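## Task

Carry the white rack holding tubes from the counter to the desk, and carry the empty yellow rack from the desk to the counter, passing through the door that swings shut by itself. At the end both racks must stand upright, each tube must sit fully seated in a hole of the white rack, and the door must be closed. Any rack or tube reaching the floor is a failure. Either robot or both may work. When finished, release everything and back away. A robot that tips over or is left leaning is a failure.

## Robot and tools

ROBOTS. Two identical Hello Robot Stretch 4 units, r1 and r2. Each has an omni-wheel base, a lift riding on a vertical mast, a telescoping arm that reaches forward, a wrist with yaw, pitch and roll, a two-finger gripper, and four cameras of its own. Height is about 1.6 m; the base edge lies within 0.23 m of the base origin. Loose objects may occasionally get nudged by outside forces.

FRAMES. Every robot reports in its own frames. Base frame: origin on the floor below the base centre, x ahead, y to the left, z up. hand_pose is expressed in this frame and marks a point between the open fingertips; with all wrist joints at 0 its axes line up with the base axes, and the printed value may be somewhat off. The odometry frame is where the base frame was when the scene began. Relative placement of the two robots can only be judged from images, lidar_m and wrist_depth_mm.

execute_actions. Argument "actions" is a list holding one action or none (empty list = just report state and images). An action is an object keyed "r1" and/or "r2"; each robot gets its own entry. Inside: "base", "joints", or both, plus optional "pace" and "contact_limits"; or else "end_of_arm" by itself. All commanded motions start at once and may finish at different moments; no action runs past 15 s.
- base: exactly one key. translate_m: straight drive, metres, forward positive, -2 to 2. strafe_m: sideways drive, metres, left positive, -2 to 2. rotate_rad: spin in place, radians, counter-clockwise seen from above positive, -3.2 to 3.2. These are offsets measured from the base position in the latest reported state.
- joints: absolute targets by name (not offsets). lift_m 0 to 1.2 (±0.004 counts as reached). arm_m 0 to 0.55 (±0.004). wrist_yaw_rad -1.134 to 4.276 (±0.02; 0 points ahead, positive turns left, 3.14 is stowed backward, above 3.4 the arm may block it). wrist_pitch_rad -1.117 to 4.259 (±0.05; 0 level, 1.57 points down). wrist_roll_rad -1.117 to 4.259 (±0.02; 0 keeps both fingers level, positive turns clockwise when viewed from behind the gripper). gripper_m -0.038 to 0.141 (±0.004; fingertip gap in metres, negative values squeeze the tips together).
- pace: "slow", "default", "fast", "max" (default if absent). Base top speeds 0.1, 0.3, 0.4, 0.6 m/s and turn rates 1, 2, 3, 4 rad/s respectively; with lift_m above 0.2 at the start of a base move these are reduced, down to 0.3 m/s and 1 rad/s at lift_m 1.2.
- contact_limits: {"arm_m": value}, 0 (gentlest) to 0.75 (firmest), 0.5 if omitted; sets how much force the arm motion tolerates before it halts.
- end_of_arm: "enable_torque" re-powers any wrist or gripper motor that shut off; it then holds its current spot.
A joint target outside its range is clipped and flagged; any other bad value or unknown key rejects the whole call and nothing moves. Parts you omit may keep driving toward earlier targets without this showing in status. If a result reports a stop, the remaining calls in that same reply do not run.
"cameras": list of camera names (r1_head_camera, r1_head_left_camera, r1_head_right_camera, r1_wrist_camera, same for r2, or "all"); omitted, null or ["all"] gives every camera, [] gives none. The "pictures" line lists which camera each returned image came from, in order.

OTHER TOOLS. wait {seconds: 0 to 10}: commands nothing, returns the same report. zoom_image {camera, region [x0, y0, x1, y1]}: pixel box from the top-left of that camera's latest full image, at most 504 by 504. read_manual {section: "licences"}: licence text only. finished_scene {scene: current scene number}: irreversible; it reports success and gives the next task. A reply with no tool call at all ends the run.

RESULT LINES. base_status / joint_status: "done" (for the base, wheels turned the commanded amount even if slipping); "off_target" (stopped short, may still push); "contact_stop_at_<key>" (blocked; that part goes slack, a slack lift may sag under load, slack wheels may roll); "limit_stop_at_<name>"; "time_out"; "torque_fault" (wrist or gripper motor went limp; send enable_torque). on_its_own covers things not commanded this call; "held at" is the held target, not the position. lidar_m: 12 distances in metres, 30-degree sectors, first straight ahead then counter-clockwise (4th left, 7th behind, 10th right); "-" means nothing seen or closer than 0.25 m; sees from about 0.15 m up, so table tops register; misses glass, thin legs, much behind. It sees the other robot, not its own. wrist_depth_mm: 7x7 grid of median depths, 100 to 2000 mm, "-" for invalid. base_odometry counts wheel rotation (heading -3.142 to 3.142, left positive); if turned_by_wheels and turned_by_imu differ by over about 0.1 rad, a collision or slip occurred. base_tilt in degrees, forward and right positive, with a fixed bias up to about 1.5. motor_effort: percent of maximum, positive toward larger joint values, peak in brackets; wheel_0, wheel_1, wheel_2 positive turns the base right. A firm grip shows as a clear gripper_m effort change (at commands of 0 or more); a load in a level gripper pushes wrist_pitch_rad effort away from 0.

GRIPPING. Command a gap smaller than the object; tighter squeezes harder and pulls it inward by up to a third of the shortfall. Neither reading nor "done" proves a grasp. If fingertips jam against a surface below, raise the lift.

AVOID. Robots pressing on each other: once bases touch, any further drive fails the run; nothing in the state flags contact. Sharing one load is risky since travel can differ by about 3 cm per metre. Driving or turning with over 1 kg held and arm_m above 0.2 can tip the robot, worse at fast paces; steady pushes with a high gripper also risk tipping. Leaning past 6 degrees triggers limit_stop_at_tilt and the base, lift and arm go slack. A level gripper holding over about 2 kg faults the wrist. Self-collision stops (limit_stop_at_own_body) can occur with wrist_pitch_rad below -0.2 and roll below -0.4 or above 4. To unfold at the start, send lift_m 0.4 with wrist_yaw_rad 0 together. Avoid drops, slams and hard impacts. The simulation keeps running while you compose a reply, with robots holding their last command.

Each tool is called after "Call:" as name(argument=value, ...) on one line, values as JSON.

## Session

Call:
execute_actions(actions=[])

Scene clock: 0.00 s.
r1.base_odometry: x=+0.000 y=+0.000 heading=+0.000 (m, m, rad; r1's odometry frame)
r1.turned_by_wheels: +0.000 (rad since the last result)
r1.turned_by_imu: +0.000 (rad since the last result)
r1.base_tilt: forward=-0.7 right=+0.2 (deg)
r1.lidar_m: 1.06 1.06 1.32 1.19 1.22 1.03 0.92 0.95 1.20 2.40 0.90 1.07
r1.base_status: not commanded
r1.joint_positions: lift_m=+0.277 arm_m=-0.001 wrist_yaw_rad=+3.047 wrist_pitch_rad=+0.016 wrist_roll_rad=-0.005 gripper_m=+0.057
r1.joint_status: not commanded
r1.motor_effort: lift_m=+18 arm_m=+0 wrist_yaw_rad=+0 wrist_pitch_rad=-7 wrist_roll_rad=+0 gripper_m=-5 wheel_0=+0 wheel_1=+0 wheel_2=+1 (%)
r1.hand_pose: x=-0.1095 y=+0.1144 z=+0.4508 quat_wxyz=(+0.047, -0.008, -0.002, +0.999) (m; r1's base frame)
r1.wrist_depth_mm: 139 200 1078 1160 1229 1336 1205 / 110 141 1078 1160 1205 1308 1229 / 109 141 1060 1118 1182 1308 1255 / 118 140 1060 1118 1182 1281 1255 / 137 991 1042 1138 1205 1308 1255 / 946 1008 1025 1098 221 1255 1255 / 946 976 1008 621 1160 1229 1160
r2.base_odometry: x=+0.000 y=+0.000 heading=+0.000 (m, m, rad; r2's odometry frame)
r2.turned_by_wheels: +0.000 (rad since the last result)
r2.turned_by_imu: +0.000 (rad since the last result)
r2.base_tilt: forward=+0.6 right=-0.9 (deg)
r2.lidar_m: 0.77 0.83 1.29 1.66 1.77 1.82 1.71 1.86 1.44 1.41 1.04 0.81
r2.base_status: not commanded
r2.joint_positions: lift_m=+0.152 arm_m=+0.002 wrist_yaw_rad=+3.111 wrist_pitch_rad=+0.014 wrist_roll_rad=+0.009 gripper_m=+0.057
r2.joint_status: not commanded
r2.motor_effort: lift_m=+18 arm_m=+0 wrist_yaw_rad=-2 wrist_pitch_rad=-7 wrist_roll_rad=+0 gripper_m=-3 wheel_0=+0 wheel_1=+0 wheel_2=+0 (%)
r2.hand_pose: x=-0.1131 y=+0.0963 z=+0.3262 quat_wxyz=(+0.015, -0.007, +0.005, +1.000) (m; r2's base frame)
r2.wrist_depth_mm: - 142 251 1863 1863 1756 1756 / - 116 141 1921 1863 1808 1756 / - 117 144 1863 1808 1756 1756 / 141 139 188 1921 1863 1808 1756 / 214 - 1921 1921 1863 1808 1708 / 221 1255 196 1308 194 1308 1281 / 220 809 842 119 842 820 866
pictures: r1_head_camera, r1_head_left_camera, r1_head_right_camera, r1_wrist_camera, r2_head_camera, r2_head_left_camera, r2_head_right_camera, r2_wrist_camera
Images, in order (width x height): r1_head_camera 420x560, r1_head_left_camera 420x672, r1_head_right_camera 420x672, r1_wrist_camera 616x392, r2_head_camera 420x560, r2_head_left_camera 420x672, r2_head_right_camera 420x672, r2_wrist_camera 616x392.

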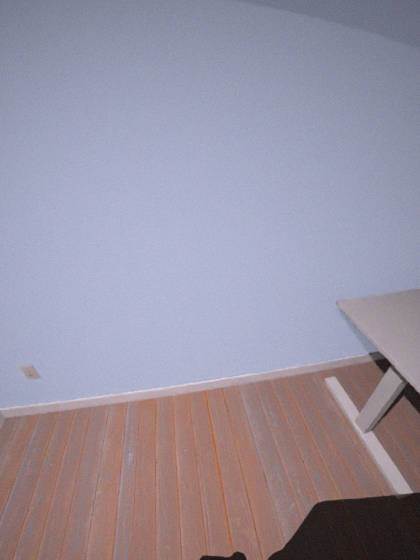

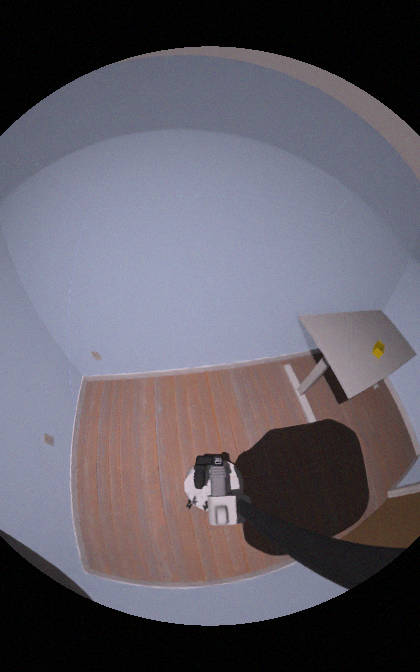

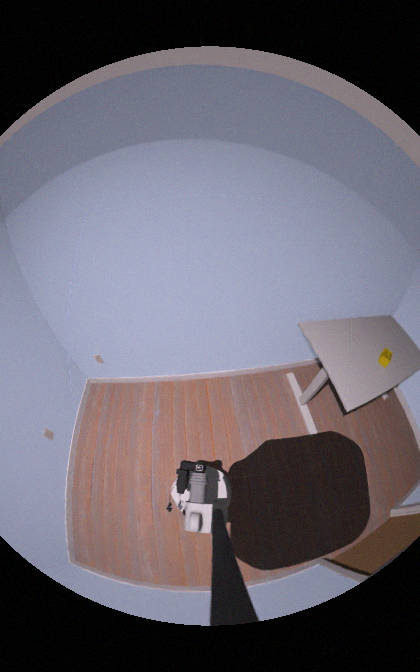

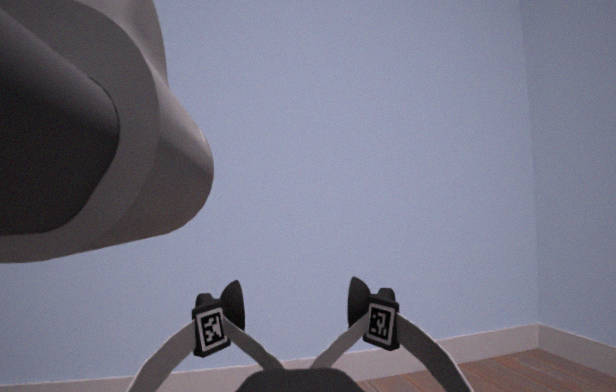

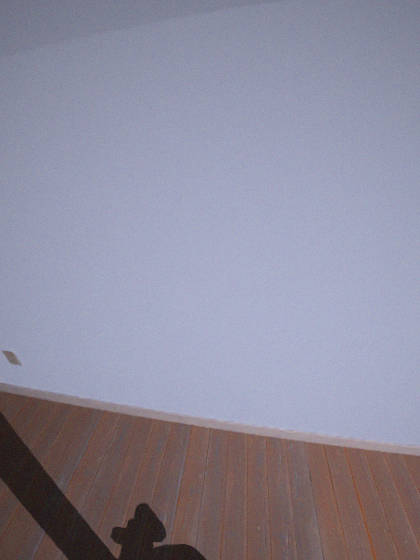

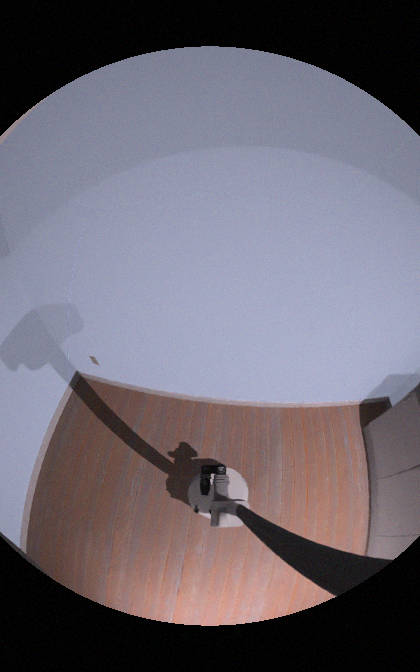

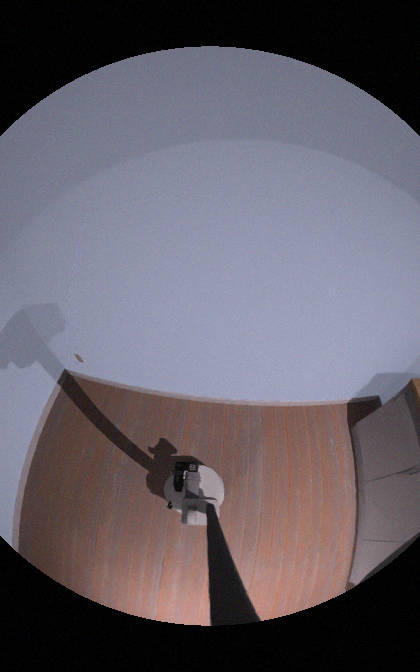

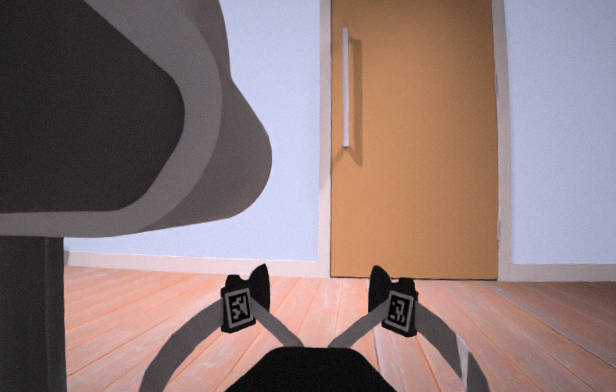

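Call:
execute_actions(actions=[{"r1":{"base":{"rotate_rad":-1.5},"joints":{"lift_m":0.6,"wrist_yaw_rad":0}},"r2":{"base":{"rotate_rad":-1.7},"joints":{"lift_m":0.6,"wrist_yaw_rad":0}}}])

Scene clock: 5.30 s.
r1.base_odometry: x=+0.000 y=+0.000 heading=-1.500 (m, m, rad; r1's odometry frame)
r1.turned_by_wheels: -1.500 (rad since the last result)
r1.turned_by_imu: -1.522 (rad since the last result)
r1.base_tilt: forward=-0.7 right=+0.1 (deg)
r1.lidar_m: 1.42 0.91 1.13 1.07 1.11 1.28 1.19 1.19 1.01 0.92 0.94 1.22
r1.base_status: done
r1.joint_positions: lift_m=+0.600 arm_m=-0.001 wrist_yaw_rad=+0.001 wrist_pitch_rad=+0.016 wrist_roll_rad=-0.005 gripper_m=+0.057
r1.joint_status: all done
r1.motor_effort: lift_m=+24(23) arm_m=+0(0) wrist_yaw_rad=-2(6) wrist_pitch_rad=-7(7) wrist_roll_rad=+0(0) gripper_m=-5(5) wheel_0=+1(7) wheel_1=+0(7) wheel_2=+1(6) (%)
r1.hand_pose: x=+0.4579 y=-0.0873 z=+0.7733 quat_wxyz=(+1.000, -0.002, +0.008, +0.000) (m; r1's base frame)
r1.wrist_depth_mm: - - - - - 1576 1160 / - - - - - 1618 1182 / - - - - - 1618 1182 / - - - - - 1618 1205 / 1138 1576 - - - 1576 1182 / 1863 - - - 221 1576 1182 / 1863 1921 1921 - 1863 1576 1182
r2.base_odometry: x=+0.000 y=+0.000 heading=-1.700 (m, m, rad; r2's odometry frame)
r2.turned_by_wheels: -1.700 (rad since the last result)
r2.turned_by_imu: -1.682 (rad since the last result)
r2.base_tilt: forward=+0.6 right=-0.9 (deg)
r2.lidar_m: 1.41 1.15 0.83 0.77 0.82 1.13 1.67 1.71 1.89 1.74 1.86 1.48
r2.base_status: done
r2.joint_positions: lift_m=+0.600 arm_m=+0.002 wrist_yaw_rad=+0.000 wrist_pitch_rad=+0.014 wrist_roll_rad=+0.009 gripper_m=+0.057
r2.joint_status: all done
r2.motor_effort: lift_m=+22(22) arm_m=+0(0) wrist_yaw_rad=+0(8) wrist_pitch_rad=-7(8) wrist_roll_rad=+1(1) gripper_m=-4(3) wheel_0=+0(6) wheel_1=+0(6) wheel_2=+0(10) (%)
r2.hand_pose: x=+0.4610 y=-0.0873 z=+0.7740 quat_wxyz=(+1.000, +0.004, +0.007, +0.000) (m; r2's base frame)
r2.wrist_depth_mm: 1118 1618 1863 1808 1863 1756 1756 / 1138 1661 1863 1808 1808 1756 1808 / 1160 1618 1808 1863 1808 1756 1756 / 1160 1464 1182 1205 1182 1182 1138 / 1138 1430 1229 1205 1182 1182 1160 / 1138 1430 196 1182 195 1160 1138 / 1138 1397 1205 119 1182 1160 1138
pictures: r1_head_camera, r1_head_left_camera, r1_head_right_camera, r1_wrist_camera, r2_head_camera, r2_head_left_camera, r2_head_right_camera, r2_wrist_camera
Images, in order (width x height): r1_head_camera 420x560, r1_head_left_camera 420x672, r1_head_right_camera 420x672, r1_wrist_camera 616x392, r2_head_camera 420x560, r2_head_left_camera 420x672, r2_head_right_camera 420x672, r2_wrist_camera 616x392.

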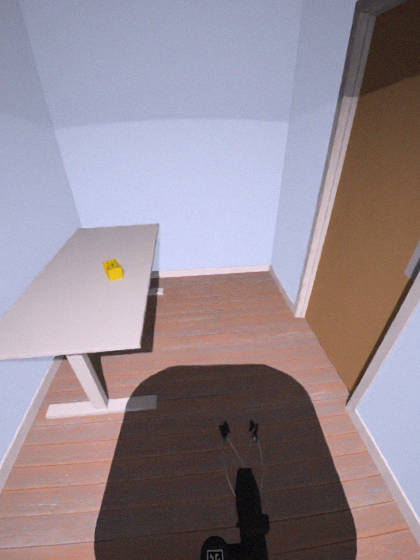

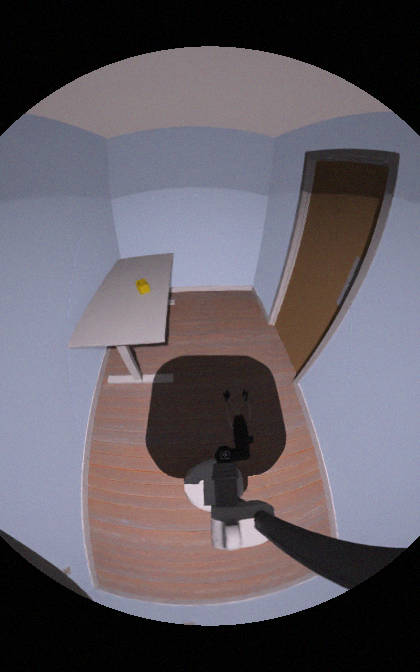

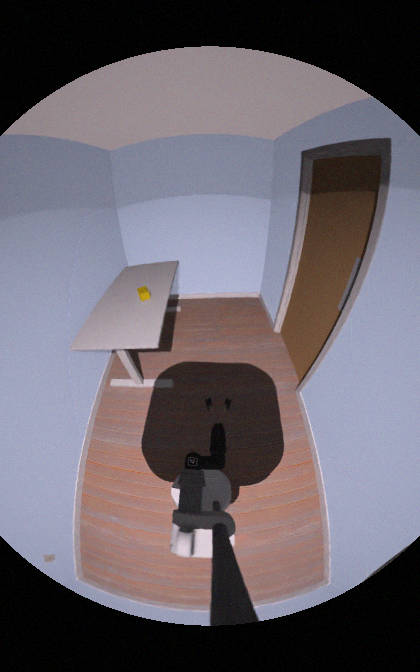

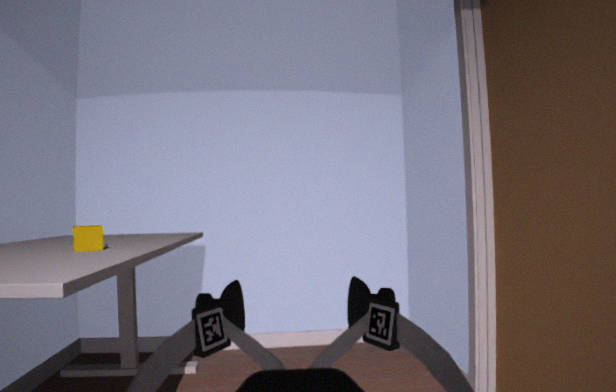

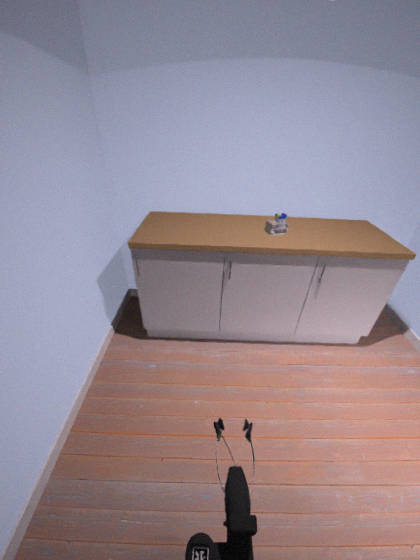

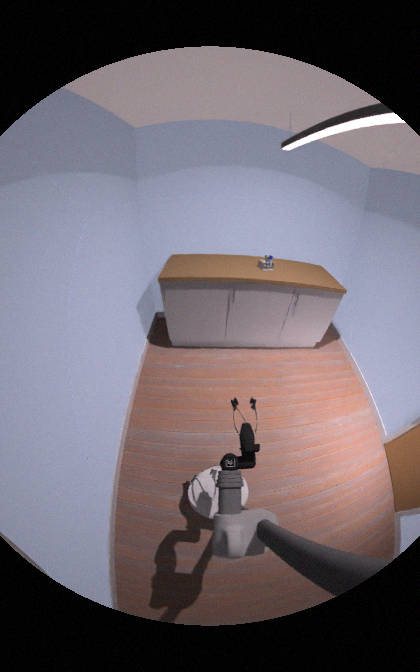

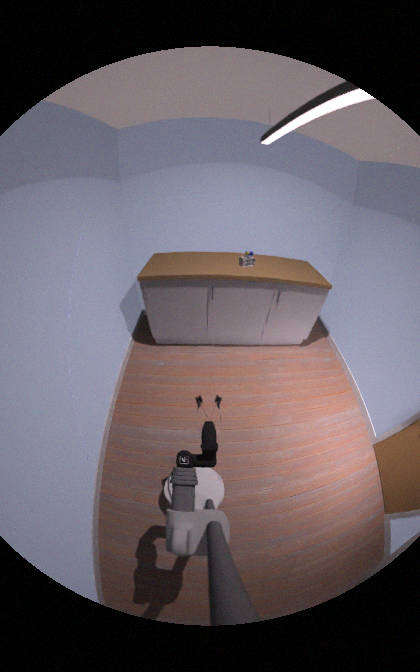

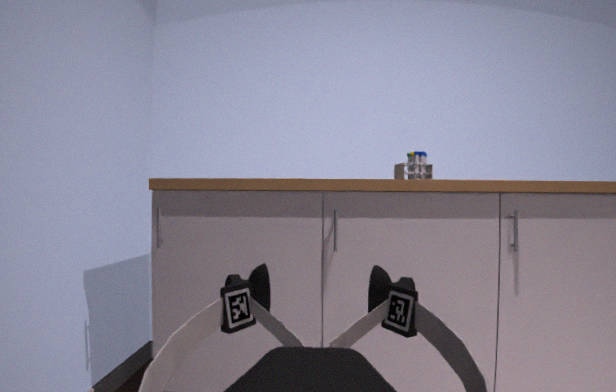

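Call:
execute_actions(actions=[{"r1":{"base":{"translate_m":1.1},"joints":{"lift_m":0.7,"gripper_m":0.14}},"r2":{"base":{"strafe_m":-0.3},"joints":{"lift_m":0.85,"gripper_m":0.14}}}], cameras=[])

Call:
execute_actions(actions=[{"r1":{"base":{"rotate_rad":1.57}},"r2":{"base":{"translate_m":0.6}}}], cameras=["r1_head_camera","r1_wrist_camera","r2_head_camera","r2_wrist_camera"])

Scene clock: 18.10 s.
r1.base_odometry: x=+0.078 y=-1.097 heading=-1.500 (m, m, rad; r1's odometry frame)
r1.turned_by_wheels: +0.000 (rad since the last result)
r1.turned_by_imu: -0.003 (rad since the last result)
r1.base_tilt: forward=-0.8 right=+0.1 (deg)
r1.lidar_m: 1.46 0.55 0.37 0.30 0.34 1.52 2.28 1.33 0.92 0.88 0.93 1.14
r1.base_status: done
r1.joint_positions: lift_m=+0.700 arm_m=-0.001 wrist_yaw_rad=+0.000 wrist_pitch_rad=+0.016 wrist_roll_rad=-0.005 gripper_m=+0.140
r1.joint_status: all done
r1.motor_effort: lift_m=+21(26) arm_m=+0(0) wrist_yaw_rad=-1(1) wrist_pitch_rad=-7(7) wrist_roll_rad=-1(0) gripper_m=-2(3) wheel_0=+2(6) wheel_1=+1(7) wheel_2=+0(9) (%)
r1.hand_pose: x=+0.4579 y=-0.0873 z=+0.8734 quat_wxyz=(+1.000, -0.002, +0.008, +0.000) (m; r1's base frame)
r1.wrist_depth_mm: 1205 1229 1255 1281 1281 1308 960 / 1205 1205 1255 1281 1336 1336 960 / 1182 1205 1255 1281 1308 1308 976 / 1182 1229 1255 1255 1308 1308 976 / 1182 1229 1229 1255 1308 1308 976 / 960 218 1229 1255 1281 1182 991 / 1160 1205 1229 154 1281 1255 960
r2.base_odometry: x=-0.297 y=+0.039 heading=-1.700 (m, m, rad; r2's odometry frame)
r2.turned_by_wheels: +0.000 (rad since the last result)
r2.turned_by_imu: -0.001 (rad since the last result)
r2.base_tilt: forward=+0.5 right=-0.9 (deg)
r2.lidar_m: 1.40 1.46 1.13 1.07 1.08 1.53 1.65 1.70 1.55 1.45 1.54 1.45
r2.base_status: done
r2.joint_positions: lift_m=+0.850 arm_m=+0.002 wrist_yaw_rad=+0.000 wrist_pitch_rad=+0.014 wrist_roll_rad=+0.009 gripper_m=+0.140
r2.joint_status: all done
r2.motor_effort: lift_m=+23(22) arm_m=+0(1) wrist_yaw_rad=+2(0) wrist_pitch_rad=-7(8) wrist_roll_rad=+1(1) gripper_m=+0(3) wheel_0=+0(9) wheel_1=-1(9) wheel_2=+0(3) (%)
r2.hand_pose: x=+0.4610 y=-0.0874 z=+1.0240 quat_wxyz=(+1.000, +0.004, +0.007, +0.000) (m; r2's base frame)
r2.wrist_depth_mm: 1537 1808 1808 1808 1808 1808 1756 / 1537 1863 1808 1863 1808 1756 1756 / 1537 1863 1808 1808 1808 1756 1756 / 1499 1863 1808 1808 1808 1756 1756 / 1430 1205 1205 1229 1229 1205 1205 / 1464 1229 1205 1229 1182 207 1160 / 1430 1229 1205 119 1182 1160 1182
pictures: none
No camera images: the call's "cameras" was empty. Leave "cameras" out to get every camera's image.

Scene clock: 21.60 s.
r1.base_odometry: x=+0.078 y=-1.097 heading=+0.070 (m, m, rad; r1's odometry frame)
r1.turned_by_wheels: +1.570 (rad since the last result)
r1.turned_by_imu: +1.591 (rad since the last result)
r1.base_tilt: forward=-0.7 right=+0.2 (deg)
r1.lidar_m: 0.32 0.33 1.53 2.29 1.33 0.88 0.88 0.94 1.12 1.44 0.53 0.39
r1.base_status: done
r1.joint_positions: lift_m=+0.700 arm_m=-0.001 wrist_yaw_rad=+0.000 wrist_pitch_rad=+0.016 wrist_roll_rad=-0.005 gripper_m=+0.140
r1.joint_status: not commanded
r1.motor_effort: lift_m=+22(21) arm_m=+0(0) wrist_yaw_rad=+0(0) wrist_pitch_rad=-7(8) wrist_roll_rad=+0(1) gripper_m=+0(2) wheel_0=+0(8) wheel_1=+1(7) wheel_2=-2(12) (%)
r1.hand_pose: x=+0.4579 y=-0.0874 z=+0.8734 quat_wxyz=(+1.000, -0.002, +0.008, +0.000) (m; r1's base frame)
r1.wrist_depth_mm: 904 917 946 976 976 1025 1060 / 917 917 946 976 991 1025 1042 / 878 917 946 960 991 1008 1042 / 904 917 931 960 976 991 1025 / 904 917 946 946 960 1008 1025 / 891 217 842 831 732 683 741 / 559 504 492 154 512 368 338
r2.base_odometry: x=-0.375 y=-0.556 heading=-1.700 (m, m, rad; r2's odometry frame)
r2.turned_by_wheels: +0.000 (rad since the last result)
r2.turned_by_imu: -0.002 (rad since the last result)
r2.base_tilt: forward=+0.7 right=-0.8 (deg)
r2.lidar_m: 0.78 0.83 1.14 1.08 1.12 1.56 2.26 2.20 1.53 1.48 1.19 0.86
r2.base_status: done
r2.joint_positions: lift_m=+0.850 arm_m=+0.002 wrist_yaw_rad=+0.000 wrist_pitch_rad=+0.014 wrist_roll_rad=+0.009 gripper_m=+0.140
r2.joint_status: not commanded
r2.motor_effort: lift_m=+21(22) arm_m=+0(0) wrist_yaw_rad=+1(2) wrist_pitch_rad=-7(7) wrist_roll_rad=+1(0) gripper_m=-1(1) wheel_0=+0(6) wheel_1=+0(7) wheel_2=+0(9) (%)
r2.hand_pose: x=+0.4610 y=-0.0874 z=+1.0240 quat_wxyz=(+1.000, +0.004, +0.007, +0.000) (m; r2's base frame)
r2.wrist_depth_mm: 1281 1255 1255 1229 1229 1205 1205 / 1255 1255 1255 1229 1255 1229 1205 / 1255 1255 1229 1229 1229 1205 1205 / 1255 1229 1229 1229 1229 1205 1205 / 1118 1182 1255 991 1025 1182 1182 / 634 615 603 597 603 207 591 / 627 627 615 119 609 597 597
pictures: r1_head_camera, r1_wrist_camera, r2_head_camera, r2_wrist_camera
Images, in order (width x height): r1_head_camera 420x560, r1_wrist_camera 616x392, r2_head_camera 420x560, r2_wrist_camera 616x392.

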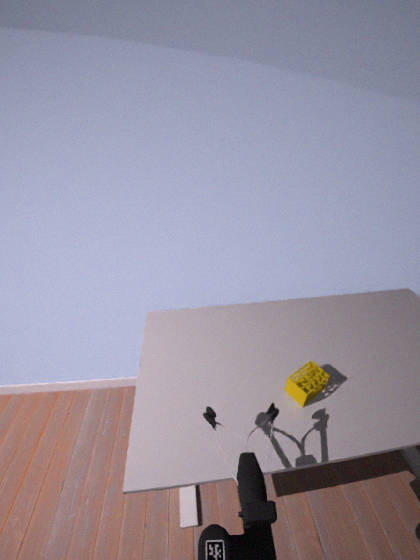

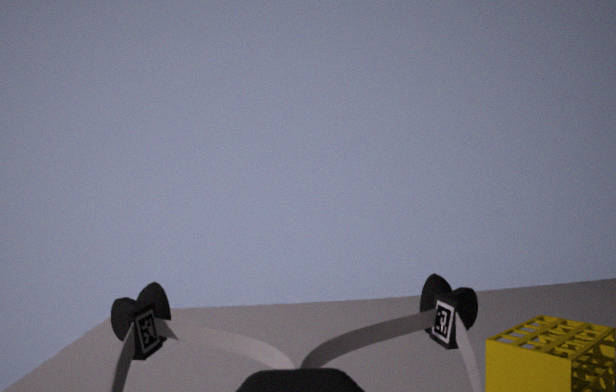

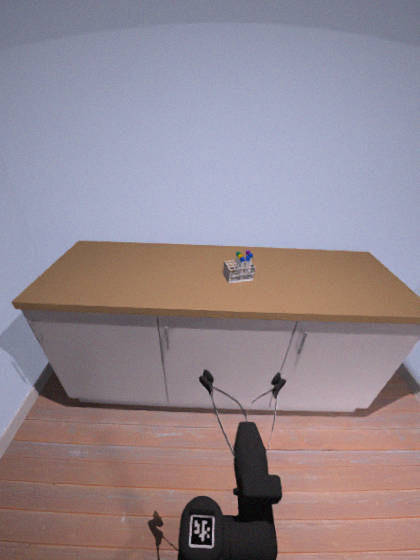

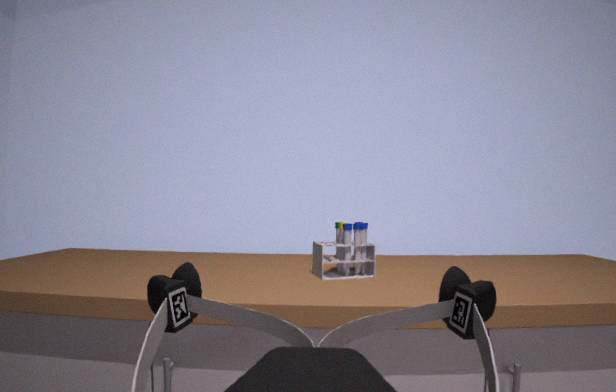

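Call:
execute_actions(actions=[{"r1":{"base":{"strafe_m":0.37}},"r2":{"base":{"translate_m":0.3}}}], cameras=[])

Call:
execute_actions(actions=[{"r1":{"base":{"rotate_rad":-0.75},"joints":{"lift_m":0.65}}}], cameras=["r1_head_camera","r1_wrist_camera","r2_head_camera","r2_wrist_camera"])

Call:
zoom_image(camera="r2_head_camera", region=[150, 230, 350, 430])

Scene clock: 33.43 s.
r1.base_odometry: x=+0.052 y=-0.728 heading=+0.070 (m, m, rad; r1's odometry frame)
r1.turned_by_wheels: +0.000 (rad since the last result)
r1.turned_by_imu: -0.001 (rad since the last result)
r1.base_tilt: forward=-0.7 right=+0.2 (deg)
r1.lidar_m: 0.46 1.18 1.50 1.92 1.36 0.91 0.87 0.98 1.28 1.82 0.48 0.33
r1.base_status: done
r1.joint_positions: lift_m=+0.700 arm_m=-0.001 wrist_yaw_rad=+0.000 wrist_pitch_rad=+0.016 wrist_roll_rad=-0.005 gripper_m=+0.140
r1.joint_status: not commanded
r1.motor_effort: lift_m=+21(21) arm_m=+0(0) wrist_yaw_rad=-1(0) wrist_pitch_rad=-7(8) wrist_roll_rad=+0(0) gripper_m=+0(2) wheel_0=-1(10) wheel_1=-1(10) wheel_2=+0(4) (%)
r1.hand_pose: x=+0.4579 y=-0.0874 z=+0.8734 quat_wxyz=(+1.000, -0.002, +0.008, +0.000) (m; r1's base frame)
r1.wrist_depth_mm: 878 904 917 960 960 976 1025 / 878 891 904 931 946 991 1025 / 891 891 917 931 946 976 1008 / 866 878 917 946 960 976 991 / 866 878 904 917 931 960 991 / 866 217 891 904 732 683 741 / 854 866 891 154 517 492 492
r2.base_odometry: x=-0.413 y=-0.854 heading=-1.700 (m, m, rad; r2's odometry frame)
r2.turned_by_wheels: +0.000 (rad since the last result)
r2.turned_by_imu: -0.001 (rad since the last result)
r2.base_tilt: forward=+0.5 right=-1.0 (deg)
r2.lidar_m: 0.51 0.53 0.73 1.08 1.13 1.57 2.56 2.16 1.54 1.45 0.78 0.55
r2.base_status: done
r2.joint_positions: lift_m=+0.850 arm_m=+0.002 wrist_yaw_rad=+0.000 wrist_pitch_rad=+0.014 wrist_roll_rad=+0.009 gripper_m=+0.140
r2.joint_status: not commanded
r2.motor_effort: lift_m=+21(21) arm_m=+0(1) wrist_yaw_rad=-1(1) wrist_pitch_rad=-7(7) wrist_roll_rad=+1(1) gripper_m=-1(1) wheel_0=+1(6) wheel_1=+2(5) wheel_2=-1(14) (%)
r2.hand_pose: x=+0.4610 y=-0.0874 z=+1.0240 quat_wxyz=(+1.000, +0.004, +0.007, +0.000) (m; r2's base frame)
r2.wrist_depth_mm: 976 960 946 946 946 917 917 / 960 960 946 946 931 931 931 / 976 946 946 946 946 917 917 / 960 960 946 931 931 931 904 / 946 946 946 931 917 917 904 / 530 496 466 539 504 207 554 / 368 355 392 119 394 366 382
pictures: none
No camera images: the call's "cameras" was empty. Leave "cameras" out to get every camera's image.

Scene clock: 34.93 s.
r1.base_odometry: x=+0.052 y=-0.728 heading=-0.680 (m, m, rad; r1's odometry frame)
r1.turned_by_wheels: -0.750 (rad since the last result)
r1.turned_by_imu: -0.761 (rad since the last result)
r1.base_tilt: forward=-0.7 right=+0.2 (deg)
r1.lidar_m: 0.36 0.34 1.11 1.27 1.93 1.92 1.08 0.87 0.86 1.09 1.68 0.72
r1.base_status: done
r1.joint_positions: lift_m=+0.650 arm_m=-0.001 wrist_yaw_rad=+0.000 wrist_pitch_rad=+0.016 wrist_roll_rad=-0.005 gripper_m=+0.140
r1.joint_status: all done
r1.motor_effort: lift_m=+13(20) arm_m=+0(0) wrist_yaw_rad=+0(0) wrist_pitch_rad=-7(7) wrist_roll_rad=+0(0) gripper_m=-1(1) wheel_0=+1(7) wheel_1=-1(5) wheel_2=+0(6) (%)
r1.hand_pose: x=+0.4579 y=-0.0874 z=+0.8241 quat_wxyz=(+1.000, -0.002, +0.008, +0.000) (m; r1's base frame)
r1.wrist_depth_mm: 904 1060 1308 1618 1808 1537 1336 / 891 1060 1281 1618 1808 1537 1366 / 904 1060 1281 1618 1863 1537 1366 / 891 1042 1281 1618 1863 1499 1366 / 904 1042 1229 1464 1430 1336 1366 / 647 218 654 640 564 1430 1336 / 415 387 377 154 462 1464 1336
r2.base_odometry: x=-0.413 y=-0.854 heading=-1.700 (m, m, rad; r2's odometry frame)
r2.turned_by_wheels: +0.000 (rad since the last result)
r2.turned_by_imu: +0.000 (rad since the last result)
r2.base_tilt: forward=+0.6 right=-0.8 (deg)
r2.lidar_m: 0.51 0.53 0.72 1.09 1.14 1.56 2.56 2.17 1.54 1.46 0.74 0.55
r2.base_status: not commanded
r2.joint_positions: lift_m=+0.850 arm_m=+0.002 wrist_yaw_rad=+0.000 wrist_pitch_rad=+0.014 wrist_roll_rad=+0.009 gripper_m=+0.140
r2.joint_status: not commanded
r2.motor_effort: lift_m=+21(21) arm_m=+0(0) wrist_yaw_rad=-1(0) wrist_pitch_rad=-8(7) wrist_roll_rad=+1(1) gripper_m=+0(0) wheel_0=+2(2) wheel_1=+2(2) wheel_2=-1(1) (%)
r2.hand_pose: x=+0.4610 y=-0.0874 z=+1.0240 quat_wxyz=(+1.000, +0.004, +0.007, +0.000) (m; r2's base frame)
r2.wrist_depth_mm: 960 946 946 946 931 917 917 / 960 960 960 931 931 917 931 / 976 946 946 931 931 917 931 / 960 946 946 946 931 917 917 / 946 946 946 931 931 917 904 / 530 496 466 539 504 208 554 / 370 357 392 119 397 364 382
pictures: r1_head_camera, r1_wrist_camera, r2_head_camera, r2_wrist_camera
Images, in order (width x height): r1_head_camera 420x560, r1_wrist_camera 616x392, r2_head_camera 420x560, r2_wrist_camera 616x392.

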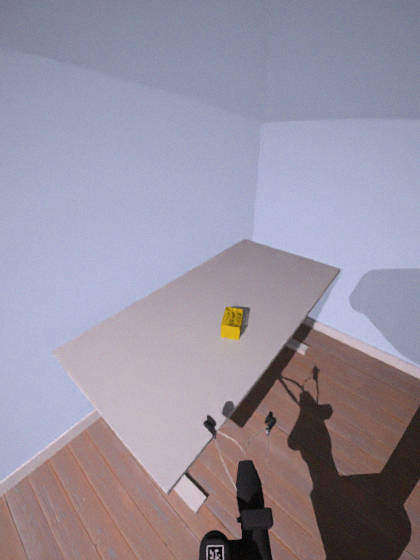

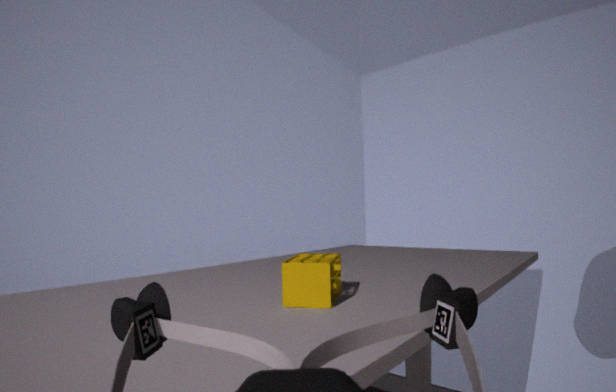

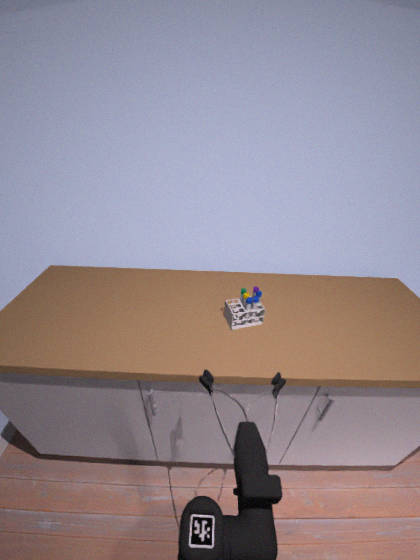

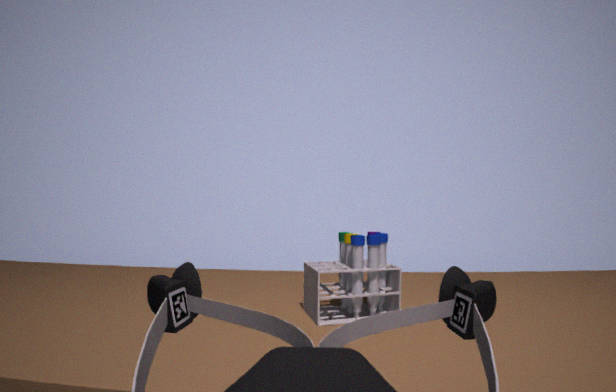

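Region (150, 230, 350, 430) of r2_head_camera's 420x560 image, scaled by 2.520, with more detail than that image has.

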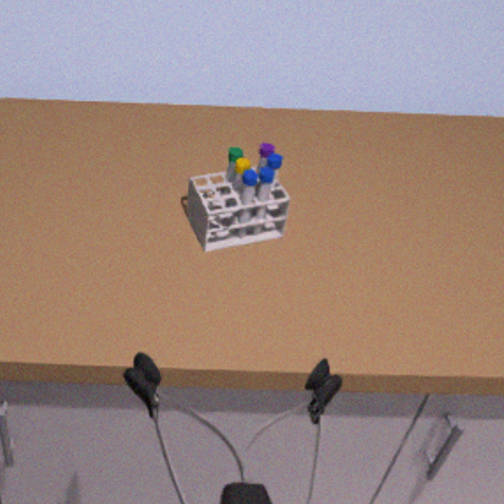

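Call:
execute_actions(actions=[{"r1":{"joints":{"lift_m":0.665,"wrist_pitch_rad":0.2,"arm_m":0.2}},"r2":{"base":{"strafe_m":-0.3},"joints":{"wrist_pitch_rad":0.2}}}], cameras=[])

Call:
execute_actions(actions=[{"r2":{"base":{"rotate_rad":0.35},"joints":{"arm_m":0.08}}}], cameras=["r1_head_camera","r1_wrist_camera","r2_head_camera","r2_wrist_camera"])

Scene clock: 47.33 s.
r1.base_odometry: x=+0.052 y=-0.728 heading=-0.680 (m, m, rad; r1's odometry frame)
r1.turned_by_wheels: +0.000 (rad since the last result)
r1.turned_by_imu: -0.001 (rad since the last result)
r1.base_tilt: forward=-0.7 right=+0.1 (deg)
r1.lidar_m: 0.36 0.32 1.10 1.29 1.93 1.92 1.03 0.85 0.88 1.08 1.65 0.73
r1.base_status: not commanded
r1.joint_positions: lift_m=+0.665 arm_m=+0.199 wrist_yaw_rad=+0.000 wrist_pitch_rad=+0.202 wrist_roll_rad=-0.005 gripper_m=+0.140
r1.joint_status: all done
r1.motor_effort: lift_m=+23(24) arm_m=+6(7) wrist_yaw_rad=+0(0) wrist_pitch_rad=-7(7) wrist_roll_rad=+0(0) gripper_m=+0(2) wheel_0=+0(0) wheel_1=-1(1) wheel_2=+0(0) (%)
r1.hand_pose: x=+0.6525 y=-0.0874 z=+0.7849 quat_wxyz=(+0.995, -0.002, +0.101, +0.000) (m; r1's base frame)
r1.wrist_depth_mm: 750 878 1060 1308 1537 1336 1182 / 759 878 1078 1336 1618 1366 1182 / 768 891 1078 1366 1618 1397 1205 / 778 878 1042 1098 1060 1042 1160 / 569 569 564 452 549 535 1205 / 373 218 377 373 347 362 1255 / 282 271 266 155 277 842 1336
r2.base_odometry: x=-0.711 y=-0.815 heading=-1.700 (m, m, rad; r2's odometry frame)
r2.turned_by_wheels: +0.000 (rad since the last result)
r2.turned_by_imu: +0.000 (rad since the last result)
r2.base_tilt: forward=+0.6 right=-0.8 (deg)
r2.lidar_m: 0.51 0.54 0.73 1.39 1.42 1.94 2.55 1.73 1.24 1.17 0.77 0.53
r2.base_status: done
r2.joint_positions: lift_m=+0.850 arm_m=+0.002 wrist_yaw_rad=+0.000 wrist_pitch_rad=+0.202 wrist_roll_rad=+0.009 gripper_m=+0.140
r2.joint_status: all done
r2.motor_effort: lift_m=+21(21) arm_m=+0(0) wrist_yaw_rad=+0(0) wrist_pitch_rad=-6(6) wrist_roll_rad=+1(1) gripper_m=+0(0) wheel_0=+1(8) wheel_1=+1(8) wheel_2=+0(1) (%)
r2.hand_pose: x=+0.4551 y=-0.0874 z=+0.9700 quat_wxyz=(+0.995, +0.004, +0.101, +0.000) (m; r2's base frame)
r2.wrist_depth_mm: 904 891 891 878 878 854 854 / 917 917 917 904 891 891 878 / 946 946 931 931 904 904 904 / 931 676 778 946 917 931 917 / 469 480 484 488 484 480 469 / 336 332 324 327 327 208 319 / 366 359 353 119 345 343 340
pictures: none
No camera images: the call's "cameras" was empty. Leave "cameras" out to get every camera's image.

Scene clock: 48.50 s.
r1.base_odometry: x=+0.052 y=-0.728 heading=-0.680 (m, m, rad; r1's odometry frame)
r1.turned_by_wheels: +0.000 (rad since the last result)
r1.turned_by_imu: +0.000 (rad since the last result)
r1.base_tilt: forward=-0.7 right=+0.2 (deg)
r1.lidar_m: 0.37 0.34 1.13 1.29 1.92 1.90 1.05 0.87 0.88 1.08 1.66 0.71
r1.base_status: not commanded
r1.joint_positions: lift_m=+0.665 arm_m=+0.199 wrist_yaw_rad=+0.000 wrist_pitch_rad=+0.202 wrist_roll_rad=-0.005 gripper_m=+0.140
r1.joint_status: not commanded
r1.motor_effort: lift_m=+24(23) arm_m=+6(6) wrist_yaw_rad=+0(0) wrist_pitch_rad=-7(7) wrist_roll_rad=+0(0) gripper_m=-2(2) wheel_0=+0(1) wheel_1=-1(1) wheel_2=+0(0) (%)
r1.hand_pose: x=+0.6525 y=-0.0874 z=+0.7849 quat_wxyz=(+0.995, -0.002, +0.101, +0.000) (m; r1's base frame)
r1.wrist_depth_mm: 741 854 1042 1336 1537 1366 1160 / 759 878 1060 1336 1576 1336 1182 / 768 904 1098 1366 1618 1366 1205 / 778 891 1025 1118 1060 1060 1182 / 574 574 564 452 554 539 1205 / 375 218 377 375 347 359 1255 / 282 271 266 154 278 842 1281
r2.base_odometry: x=-0.711 y=-0.815 heading=-1.350 (m, m, rad; r2's odometry frame)
r2.turned_by_wheels: +0.350 (rad since the last result)
r2.turned_by_imu: +0.346 (rad since the last result)
r2.base_tilt: forward=+0.6 right=-0.8 (deg)
r2.lidar_m: 0.52 0.64 1.38 1.41 1.68 2.54 2.22 1.32 1.19 1.17 0.59 0.51
r2.base_status: done
r2.joint_positions: lift_m=+0.850 arm_m=+0.079 wrist_yaw_rad=+0.000 wrist_pitch_rad=+0.202 wrist_roll_rad=+0.009 gripper_m=+0.140
r2.joint_status: all done
r2.motor_effort: lift_m=+21(21) arm_m=+7(3) wrist_yaw_rad=-2(1) wrist_pitch_rad=-7(5) wrist_roll_rad=+1(0) gripper_m=+1(0) wheel_0=-1(7) wheel_1=-2(4) wheel_2=+0(7) (%)
r2.hand_pose: x=+0.5323 y=-0.0874 z=+0.9700 quat_wxyz=(+0.995, +0.004, +0.101, +0.000) (m; r2's base frame)
r2.wrist_depth_mm: 1182 1078 946 854 788 715 668 / 1229 1078 960 878 798 732 691 / 1229 1138 1008 891 809 759 699 / 917 917 904 778 768 759 699 / 469 477 484 452 455 477 469 / 366 322 287 327 325 208 317 / 413 351 282 119 256 242 241
pictures: r1_head_camera, r1_wrist_camera, r2_head_camera, r2_wrist_camera
Images, in order (width x height): r1_head_camera 420x560, r1_wrist_camera 616x392, r2_head_camera 420x560, r2_wrist_camera 616x392.

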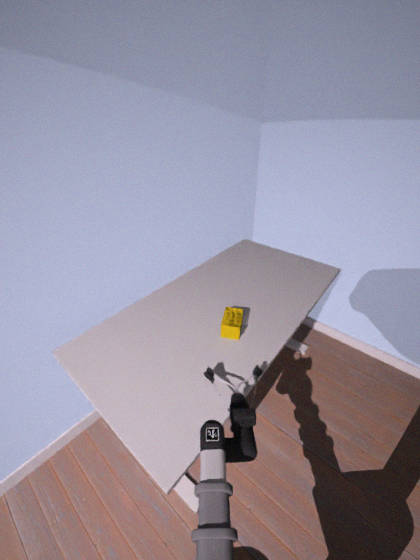

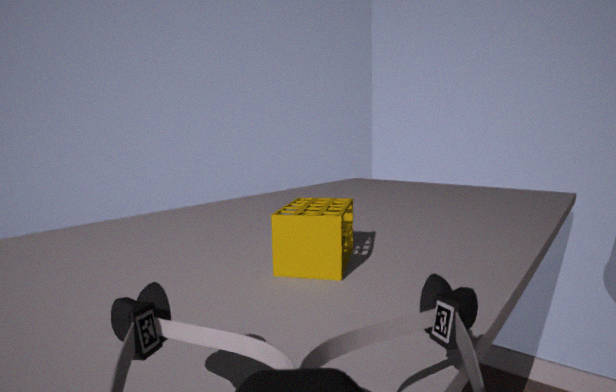

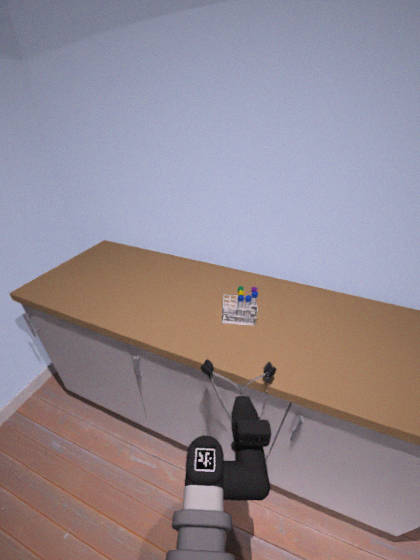

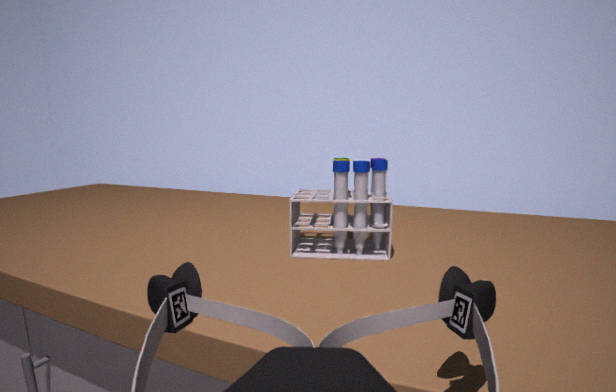

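Call:
execute_actions(actions=[{"r1":{"base":{"strafe_m":-0.01},"joints":{"arm_m":0.35}},"r2":{"base":{"strafe_m":-0.025},"joints":{"arm_m":0.22}}}], cameras=["r1_head_camera","r1_wrist_camera","r2_head_camera","r2_wrist_camera"])

Scene clock: 53.57 s.
r1.base_odometry: x=+0.046 y=-0.736 heading=-0.680 (m, m, rad; r1's odometry frame)
r1.turned_by_wheels: +0.000 (rad since the last result)
r1.turned_by_imu: -0.001 (rad since the last result)
r1.base_tilt: forward=-0.7 right=+0.2 (deg)
r1.lidar_m: 0.38 0.34 1.11 1.29 1.93 1.94 1.05 0.88 0.85 1.08 1.65 0.73
r1.base_status: done
r1.joint_positions: lift_m=+0.665 arm_m=+0.349 wrist_yaw_rad=+0.000 wrist_pitch_rad=+0.202 wrist_roll_rad=-0.005 gripper_m=+0.140
r1.joint_status: all done
r1.motor_effort: lift_m=+23(23) arm_m=+6(5) wrist_yaw_rad=+0(0) wrist_pitch_rad=-8(9) wrist_roll_rad=+0(0) gripper_m=-1(0) wheel_0=+2(8) wheel_1=+1(8) wheel_2=+0(1) (%)
r1.hand_pose: x=+0.8025 y=-0.0874 z=+0.7849 quat_wxyz=(+0.995, -0.002, +0.101, +0.000) (m; r1's base frame)
r1.wrist_depth_mm: 661 778 946 1182 1397 1205 1078 / 668 778 960 1229 1464 1229 1078 / 683 798 976 1255 1464 1229 1118 / 691 809 931 1098 1060 1042 1098 / 574 569 564 332 544 535 530 / 373 219 377 298 347 332 353 / 282 271 264 154 276 268 270
r2.base_odometry: x=-0.735 y=-0.821 heading=-1.350 (m, m, rad; r2's odometry frame)
r2.turned_by_wheels: +0.000 (rad since the last result)
r2.turned_by_imu: -0.001 (rad since the last result)
r2.base_tilt: forward=+0.4 right=-0.9 (deg)
r2.lidar_m: 0.53 0.64 1.21 1.43 1.71 2.53 2.14 1.30 1.15 1.15 0.59 0.50
r2.base_status: done
r2.joint_positions: lift_m=+0.850 arm_m=+0.219 wrist_yaw_rad=+0.000 wrist_pitch_rad=+0.202 wrist_roll_rad=+0.009 gripper_m=+0.140
r2.joint_status: all done
r2.motor_effort: lift_m=+21(21) arm_m=+7(7) wrist_yaw_rad=-1(2) wrist_pitch_rad=-6(7) wrist_roll_rad=+0(1) gripper_m=+0(0) wheel_0=+0(9) wheel_1=+0(7) wheel_2=+0(1) (%)
r2.hand_pose: x=+0.6723 y=-0.0874 z=+0.9700 quat_wxyz=(+0.995, +0.004, +0.101, +0.000) (m; r2's base frame)
r2.wrist_depth_mm: 976 891 788 715 654 597 564 / 1025 904 809 732 676 621 574 / 1078 946 831 750 683 634 585 / 917 917 820 668 691 640 597 / 466 473 436 325 402 473 466 / 314 298 285 319 317 208 314 / 245 239 255 119 254 239 240
pictures: r1_head_camera, r1_wrist_camera, r2_head_camera, r2_wrist_camera
Images, in order (width x height): r1_head_camera 420x560, r1_wrist_camera 616x392, r2_head_camera 420x560, r2_wrist_camera 616x392.

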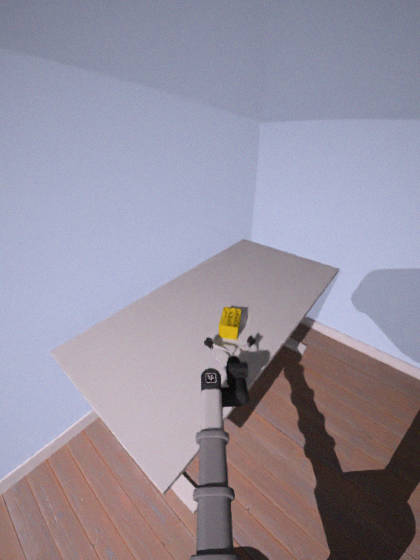

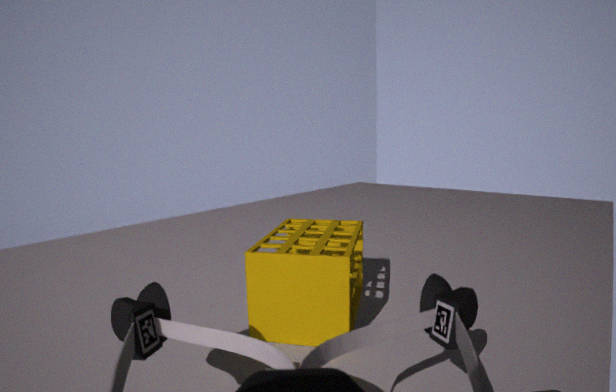

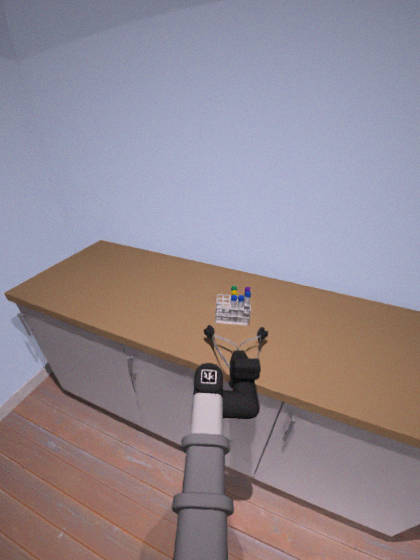

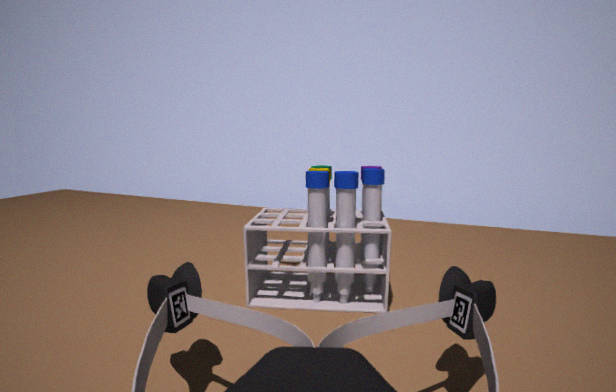

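Call:
execute_actions(actions=[{"r1":{"joints":{"arm_m":0.46,"lift_m":0.657},"pace":"slow"},"r2":{"joints":{"arm_m":0.35},"pace":"slow"}}], cameras=["r1_wrist_camera","r2_wrist_camera"])

Call:
execute_actions(actions=[{"r1":{"joints":{"gripper_m":0.03}},"r2":{"joints":{"gripper_m":0.06}}}], cameras=["r1_wrist_camera","r2_wrist_camera"])

Scene clock: 60.97 s.
r1.base_odometry: x=+0.046 y=-0.736 heading=-0.680 (m, m, rad; r1's odometry frame)
r1.turned_by_wheels: +0.000 (rad since the last result)
r1.turned_by_imu: -0.001 (rad since the last result)
r1.base_tilt: forward=-0.7 right=+0.2 (deg)
r1.lidar_m: 0.37 0.34 1.12 1.27 1.94 1.92 1.04 0.88 0.86 1.06 1.63 0.72
r1.base_status: not commanded
r1.joint_positions: lift_m=+0.657 arm_m=+0.459 wrist_yaw_rad=+0.000 wrist_pitch_rad=+0.202 wrist_roll_rad=-0.005 gripper_m=+0.140
r1.joint_status: all done
r1.motor_effort: lift_m=+14(21) arm_m=+6(6) wrist_yaw_rad=+0(0) wrist_pitch_rad=-8(6) wrist_roll_rad=+0(0) gripper_m=-3(0) wheel_0=+3(3) wheel_1=+1(1) wheel_2=+0(0) (%)
r1.hand_pose: x=+0.9124 y=-0.0874 z=+0.7777 quat_wxyz=(+0.995, -0.002, +0.101, +0.000) (m; r1's base frame)
r1.wrist_depth_mm: 609 707 854 1078 1336 1138 1008 / 615 715 878 1098 1336 1138 1025 / 627 723 878 1118 1366 1205 1060 / 634 732 878 1025 1008 991 1008 / 544 539 539 303 480 512 504 / 355 218 214 187 214 320 336 / 268 257 198 154 262 256 258
r2.base_odometry: x=-0.735 y=-0.821 heading=-1.350 (m, m, rad; r2's odometry frame)
r2.turned_by_wheels: +0.000 (rad since the last result)
r2.turned_by_imu: -0.001 (rad since the last result)
r2.base_tilt: forward=+0.4 right=-0.8 (deg)
r2.lidar_m: 0.52 0.61 1.19 1.43 1.72 2.52 2.14 1.33 1.15 1.14 0.57 0.50
r2.base_status: not commanded
r2.joint_positions: lift_m=+0.850 arm_m=+0.349 wrist_yaw_rad=+0.000 wrist_pitch_rad=+0.202 wrist_roll_rad=+0.009 gripper_m=+0.140
r2.joint_status: all done
r2.motor_effort: lift_m=+21(21) arm_m=+7(4) wrist_yaw_rad=-1(0) wrist_pitch_rad=-7(6) wrist_roll_rad=+1(0) gripper_m=+0(0) wheel_0=+0(0) wheel_1=+1(1) wheel_2=+0(0) (%)
r2.hand_pose: x=+0.8023 y=-0.0874 z=+0.9700 quat_wxyz=(+0.995, +0.004, +0.101, +0.000) (m; r2's base frame)
r2.wrist_depth_mm: 820 741 661 597 539 496 466 / 854 750 668 609 559 512 477 / 891 778 699 621 569 525 488 / 866 788 699 627 554 535 496 / 466 473 436 196 218 469 480 / 312 297 194 196 193 205 314 / 244 237 232 121 217 238 240
pictures: r1_wrist_camera, r2_wrist_camera
Images, in order (width x height): r1_wrist_camera 616x392, r2_wrist_camera 616x392.

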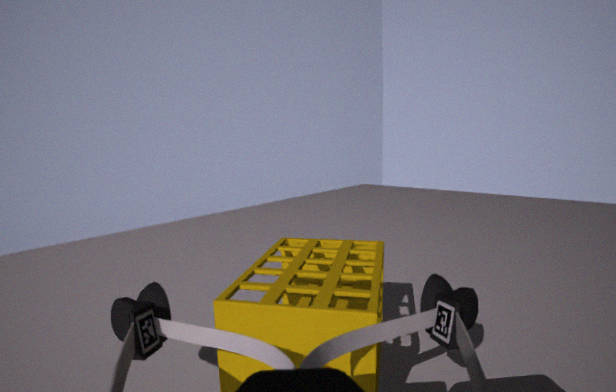

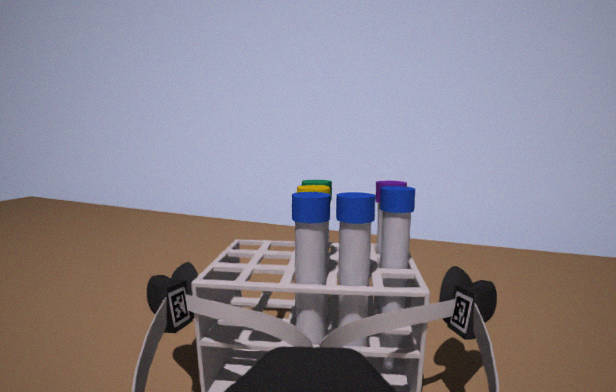

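Scene clock: 63.07 s.
r1.base_odometry: x=+0.046 y=-0.736 heading=-0.680 (m, m, rad; r1's odometry frame)
r1.turned_by_wheels: +0.000 (rad since the last result)
r1.turned_by_imu: +0.000 (rad since the last result)
r1.base_tilt: forward=-0.7 right=+0.2 (deg)
r1.lidar_m: 0.37 0.35 1.13 1.30 1.92 1.92 1.07 0.83 0.85 1.07 1.63 0.71
r1.base_status: not commanded
r1.joint_positions: lift_m=+0.657 arm_m=+0.459 wrist_yaw_rad=+0.000 wrist_pitch_rad=+0.201 wrist_roll_rad=-0.005 gripper_m=+0.030
r1.joint_status: all done
r1.motor_effort: lift_m=+13(12) arm_m=+6(6) wrist_yaw_rad=+0(0) wrist_pitch_rad=-3(7) wrist_roll_rad=+0(0) gripper_m=-24(24) wheel_0=+3(2) wheel_1=+1(1) wheel_2=+0(0) (%)
r1.hand_pose: x=+0.9126 y=-0.0874 z=+0.7781 quat_wxyz=(+0.995, -0.002, +0.100, +0.000) (m; r1's base frame)
r1.wrist_depth_mm: 609 707 854 1098 1308 1160 1008 / 615 715 878 1098 1308 1182 1025 / 627 723 866 1098 1366 1182 1042 / 634 732 878 1042 1042 1008 1025 / 549 549 544 276 525 517 508 / 357 362 185 196 196 347 340 / 271 171 185 179 220 244 260
r2.base_odometry: x=-0.735 y=-0.821 heading=-1.350 (m, m, rad; r2's odometry frame)
r2.turned_by_wheels: +0.000 (rad since the last result)
r2.turned_by_imu: +0.000 (rad since the last result)
r2.base_tilt: forward=+0.6 right=-0.9 (deg)
r2.lidar_m: 0.52 0.64 1.18 1.42 1.72 2.53 2.15 1.33 1.15 1.14 0.57 0.50
r2.base_status: not commanded
r2.joint_positions: lift_m=+0.850 arm_m=+0.349 wrist_yaw_rad=+0.000 wrist_pitch_rad=+0.204 wrist_roll_rad=+0.009 gripper_m=+0.060
r2.joint_status: all done
r2.motor_effort: lift_m=+21(21) arm_m=+7(7) wrist_yaw_rad=+0(2) wrist_pitch_rad=-9(10) wrist_roll_rad=+0(1) gripper_m=-24(24) wheel_0=+0(1) wheel_1=+0(1) wheel_2=+0(0) (%)
r2.hand_pose: x=+0.8022 y=-0.0874 z=+0.9696 quat_wxyz=(+0.995, +0.004, +0.102, +0.000) (m; r2's base frame)
r2.wrist_depth_mm: 820 741 654 597 544 496 466 / 842 750 676 621 559 512 477 / 891 778 691 621 569 525 484 / 878 778 699 621 200 530 496 / 462 469 473 195 195 466 459 / 310 179 195 181 179 174 310 / 243 235 193 144 174 234 222
pictures: r1_wrist_camera, r2_wrist_camera
Images, in order (width x height): r1_wrist_camera 616x392, r2_wrist_camera 616x392.

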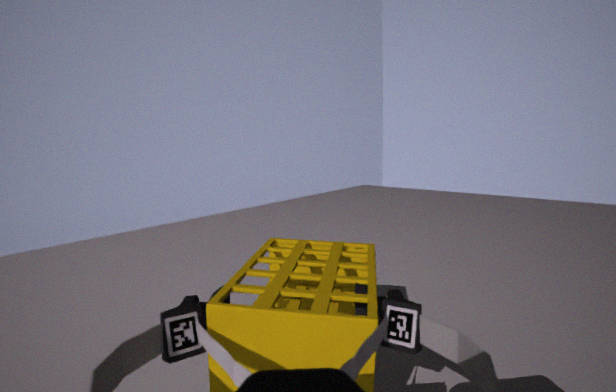

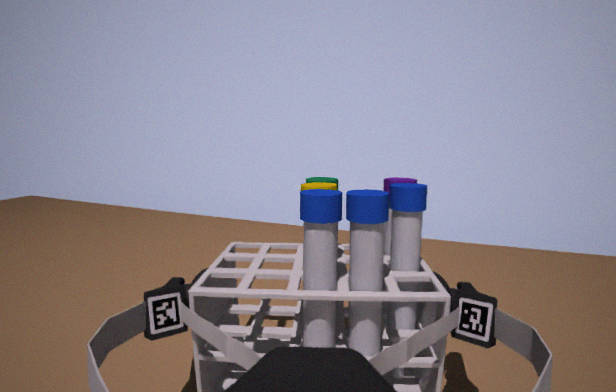

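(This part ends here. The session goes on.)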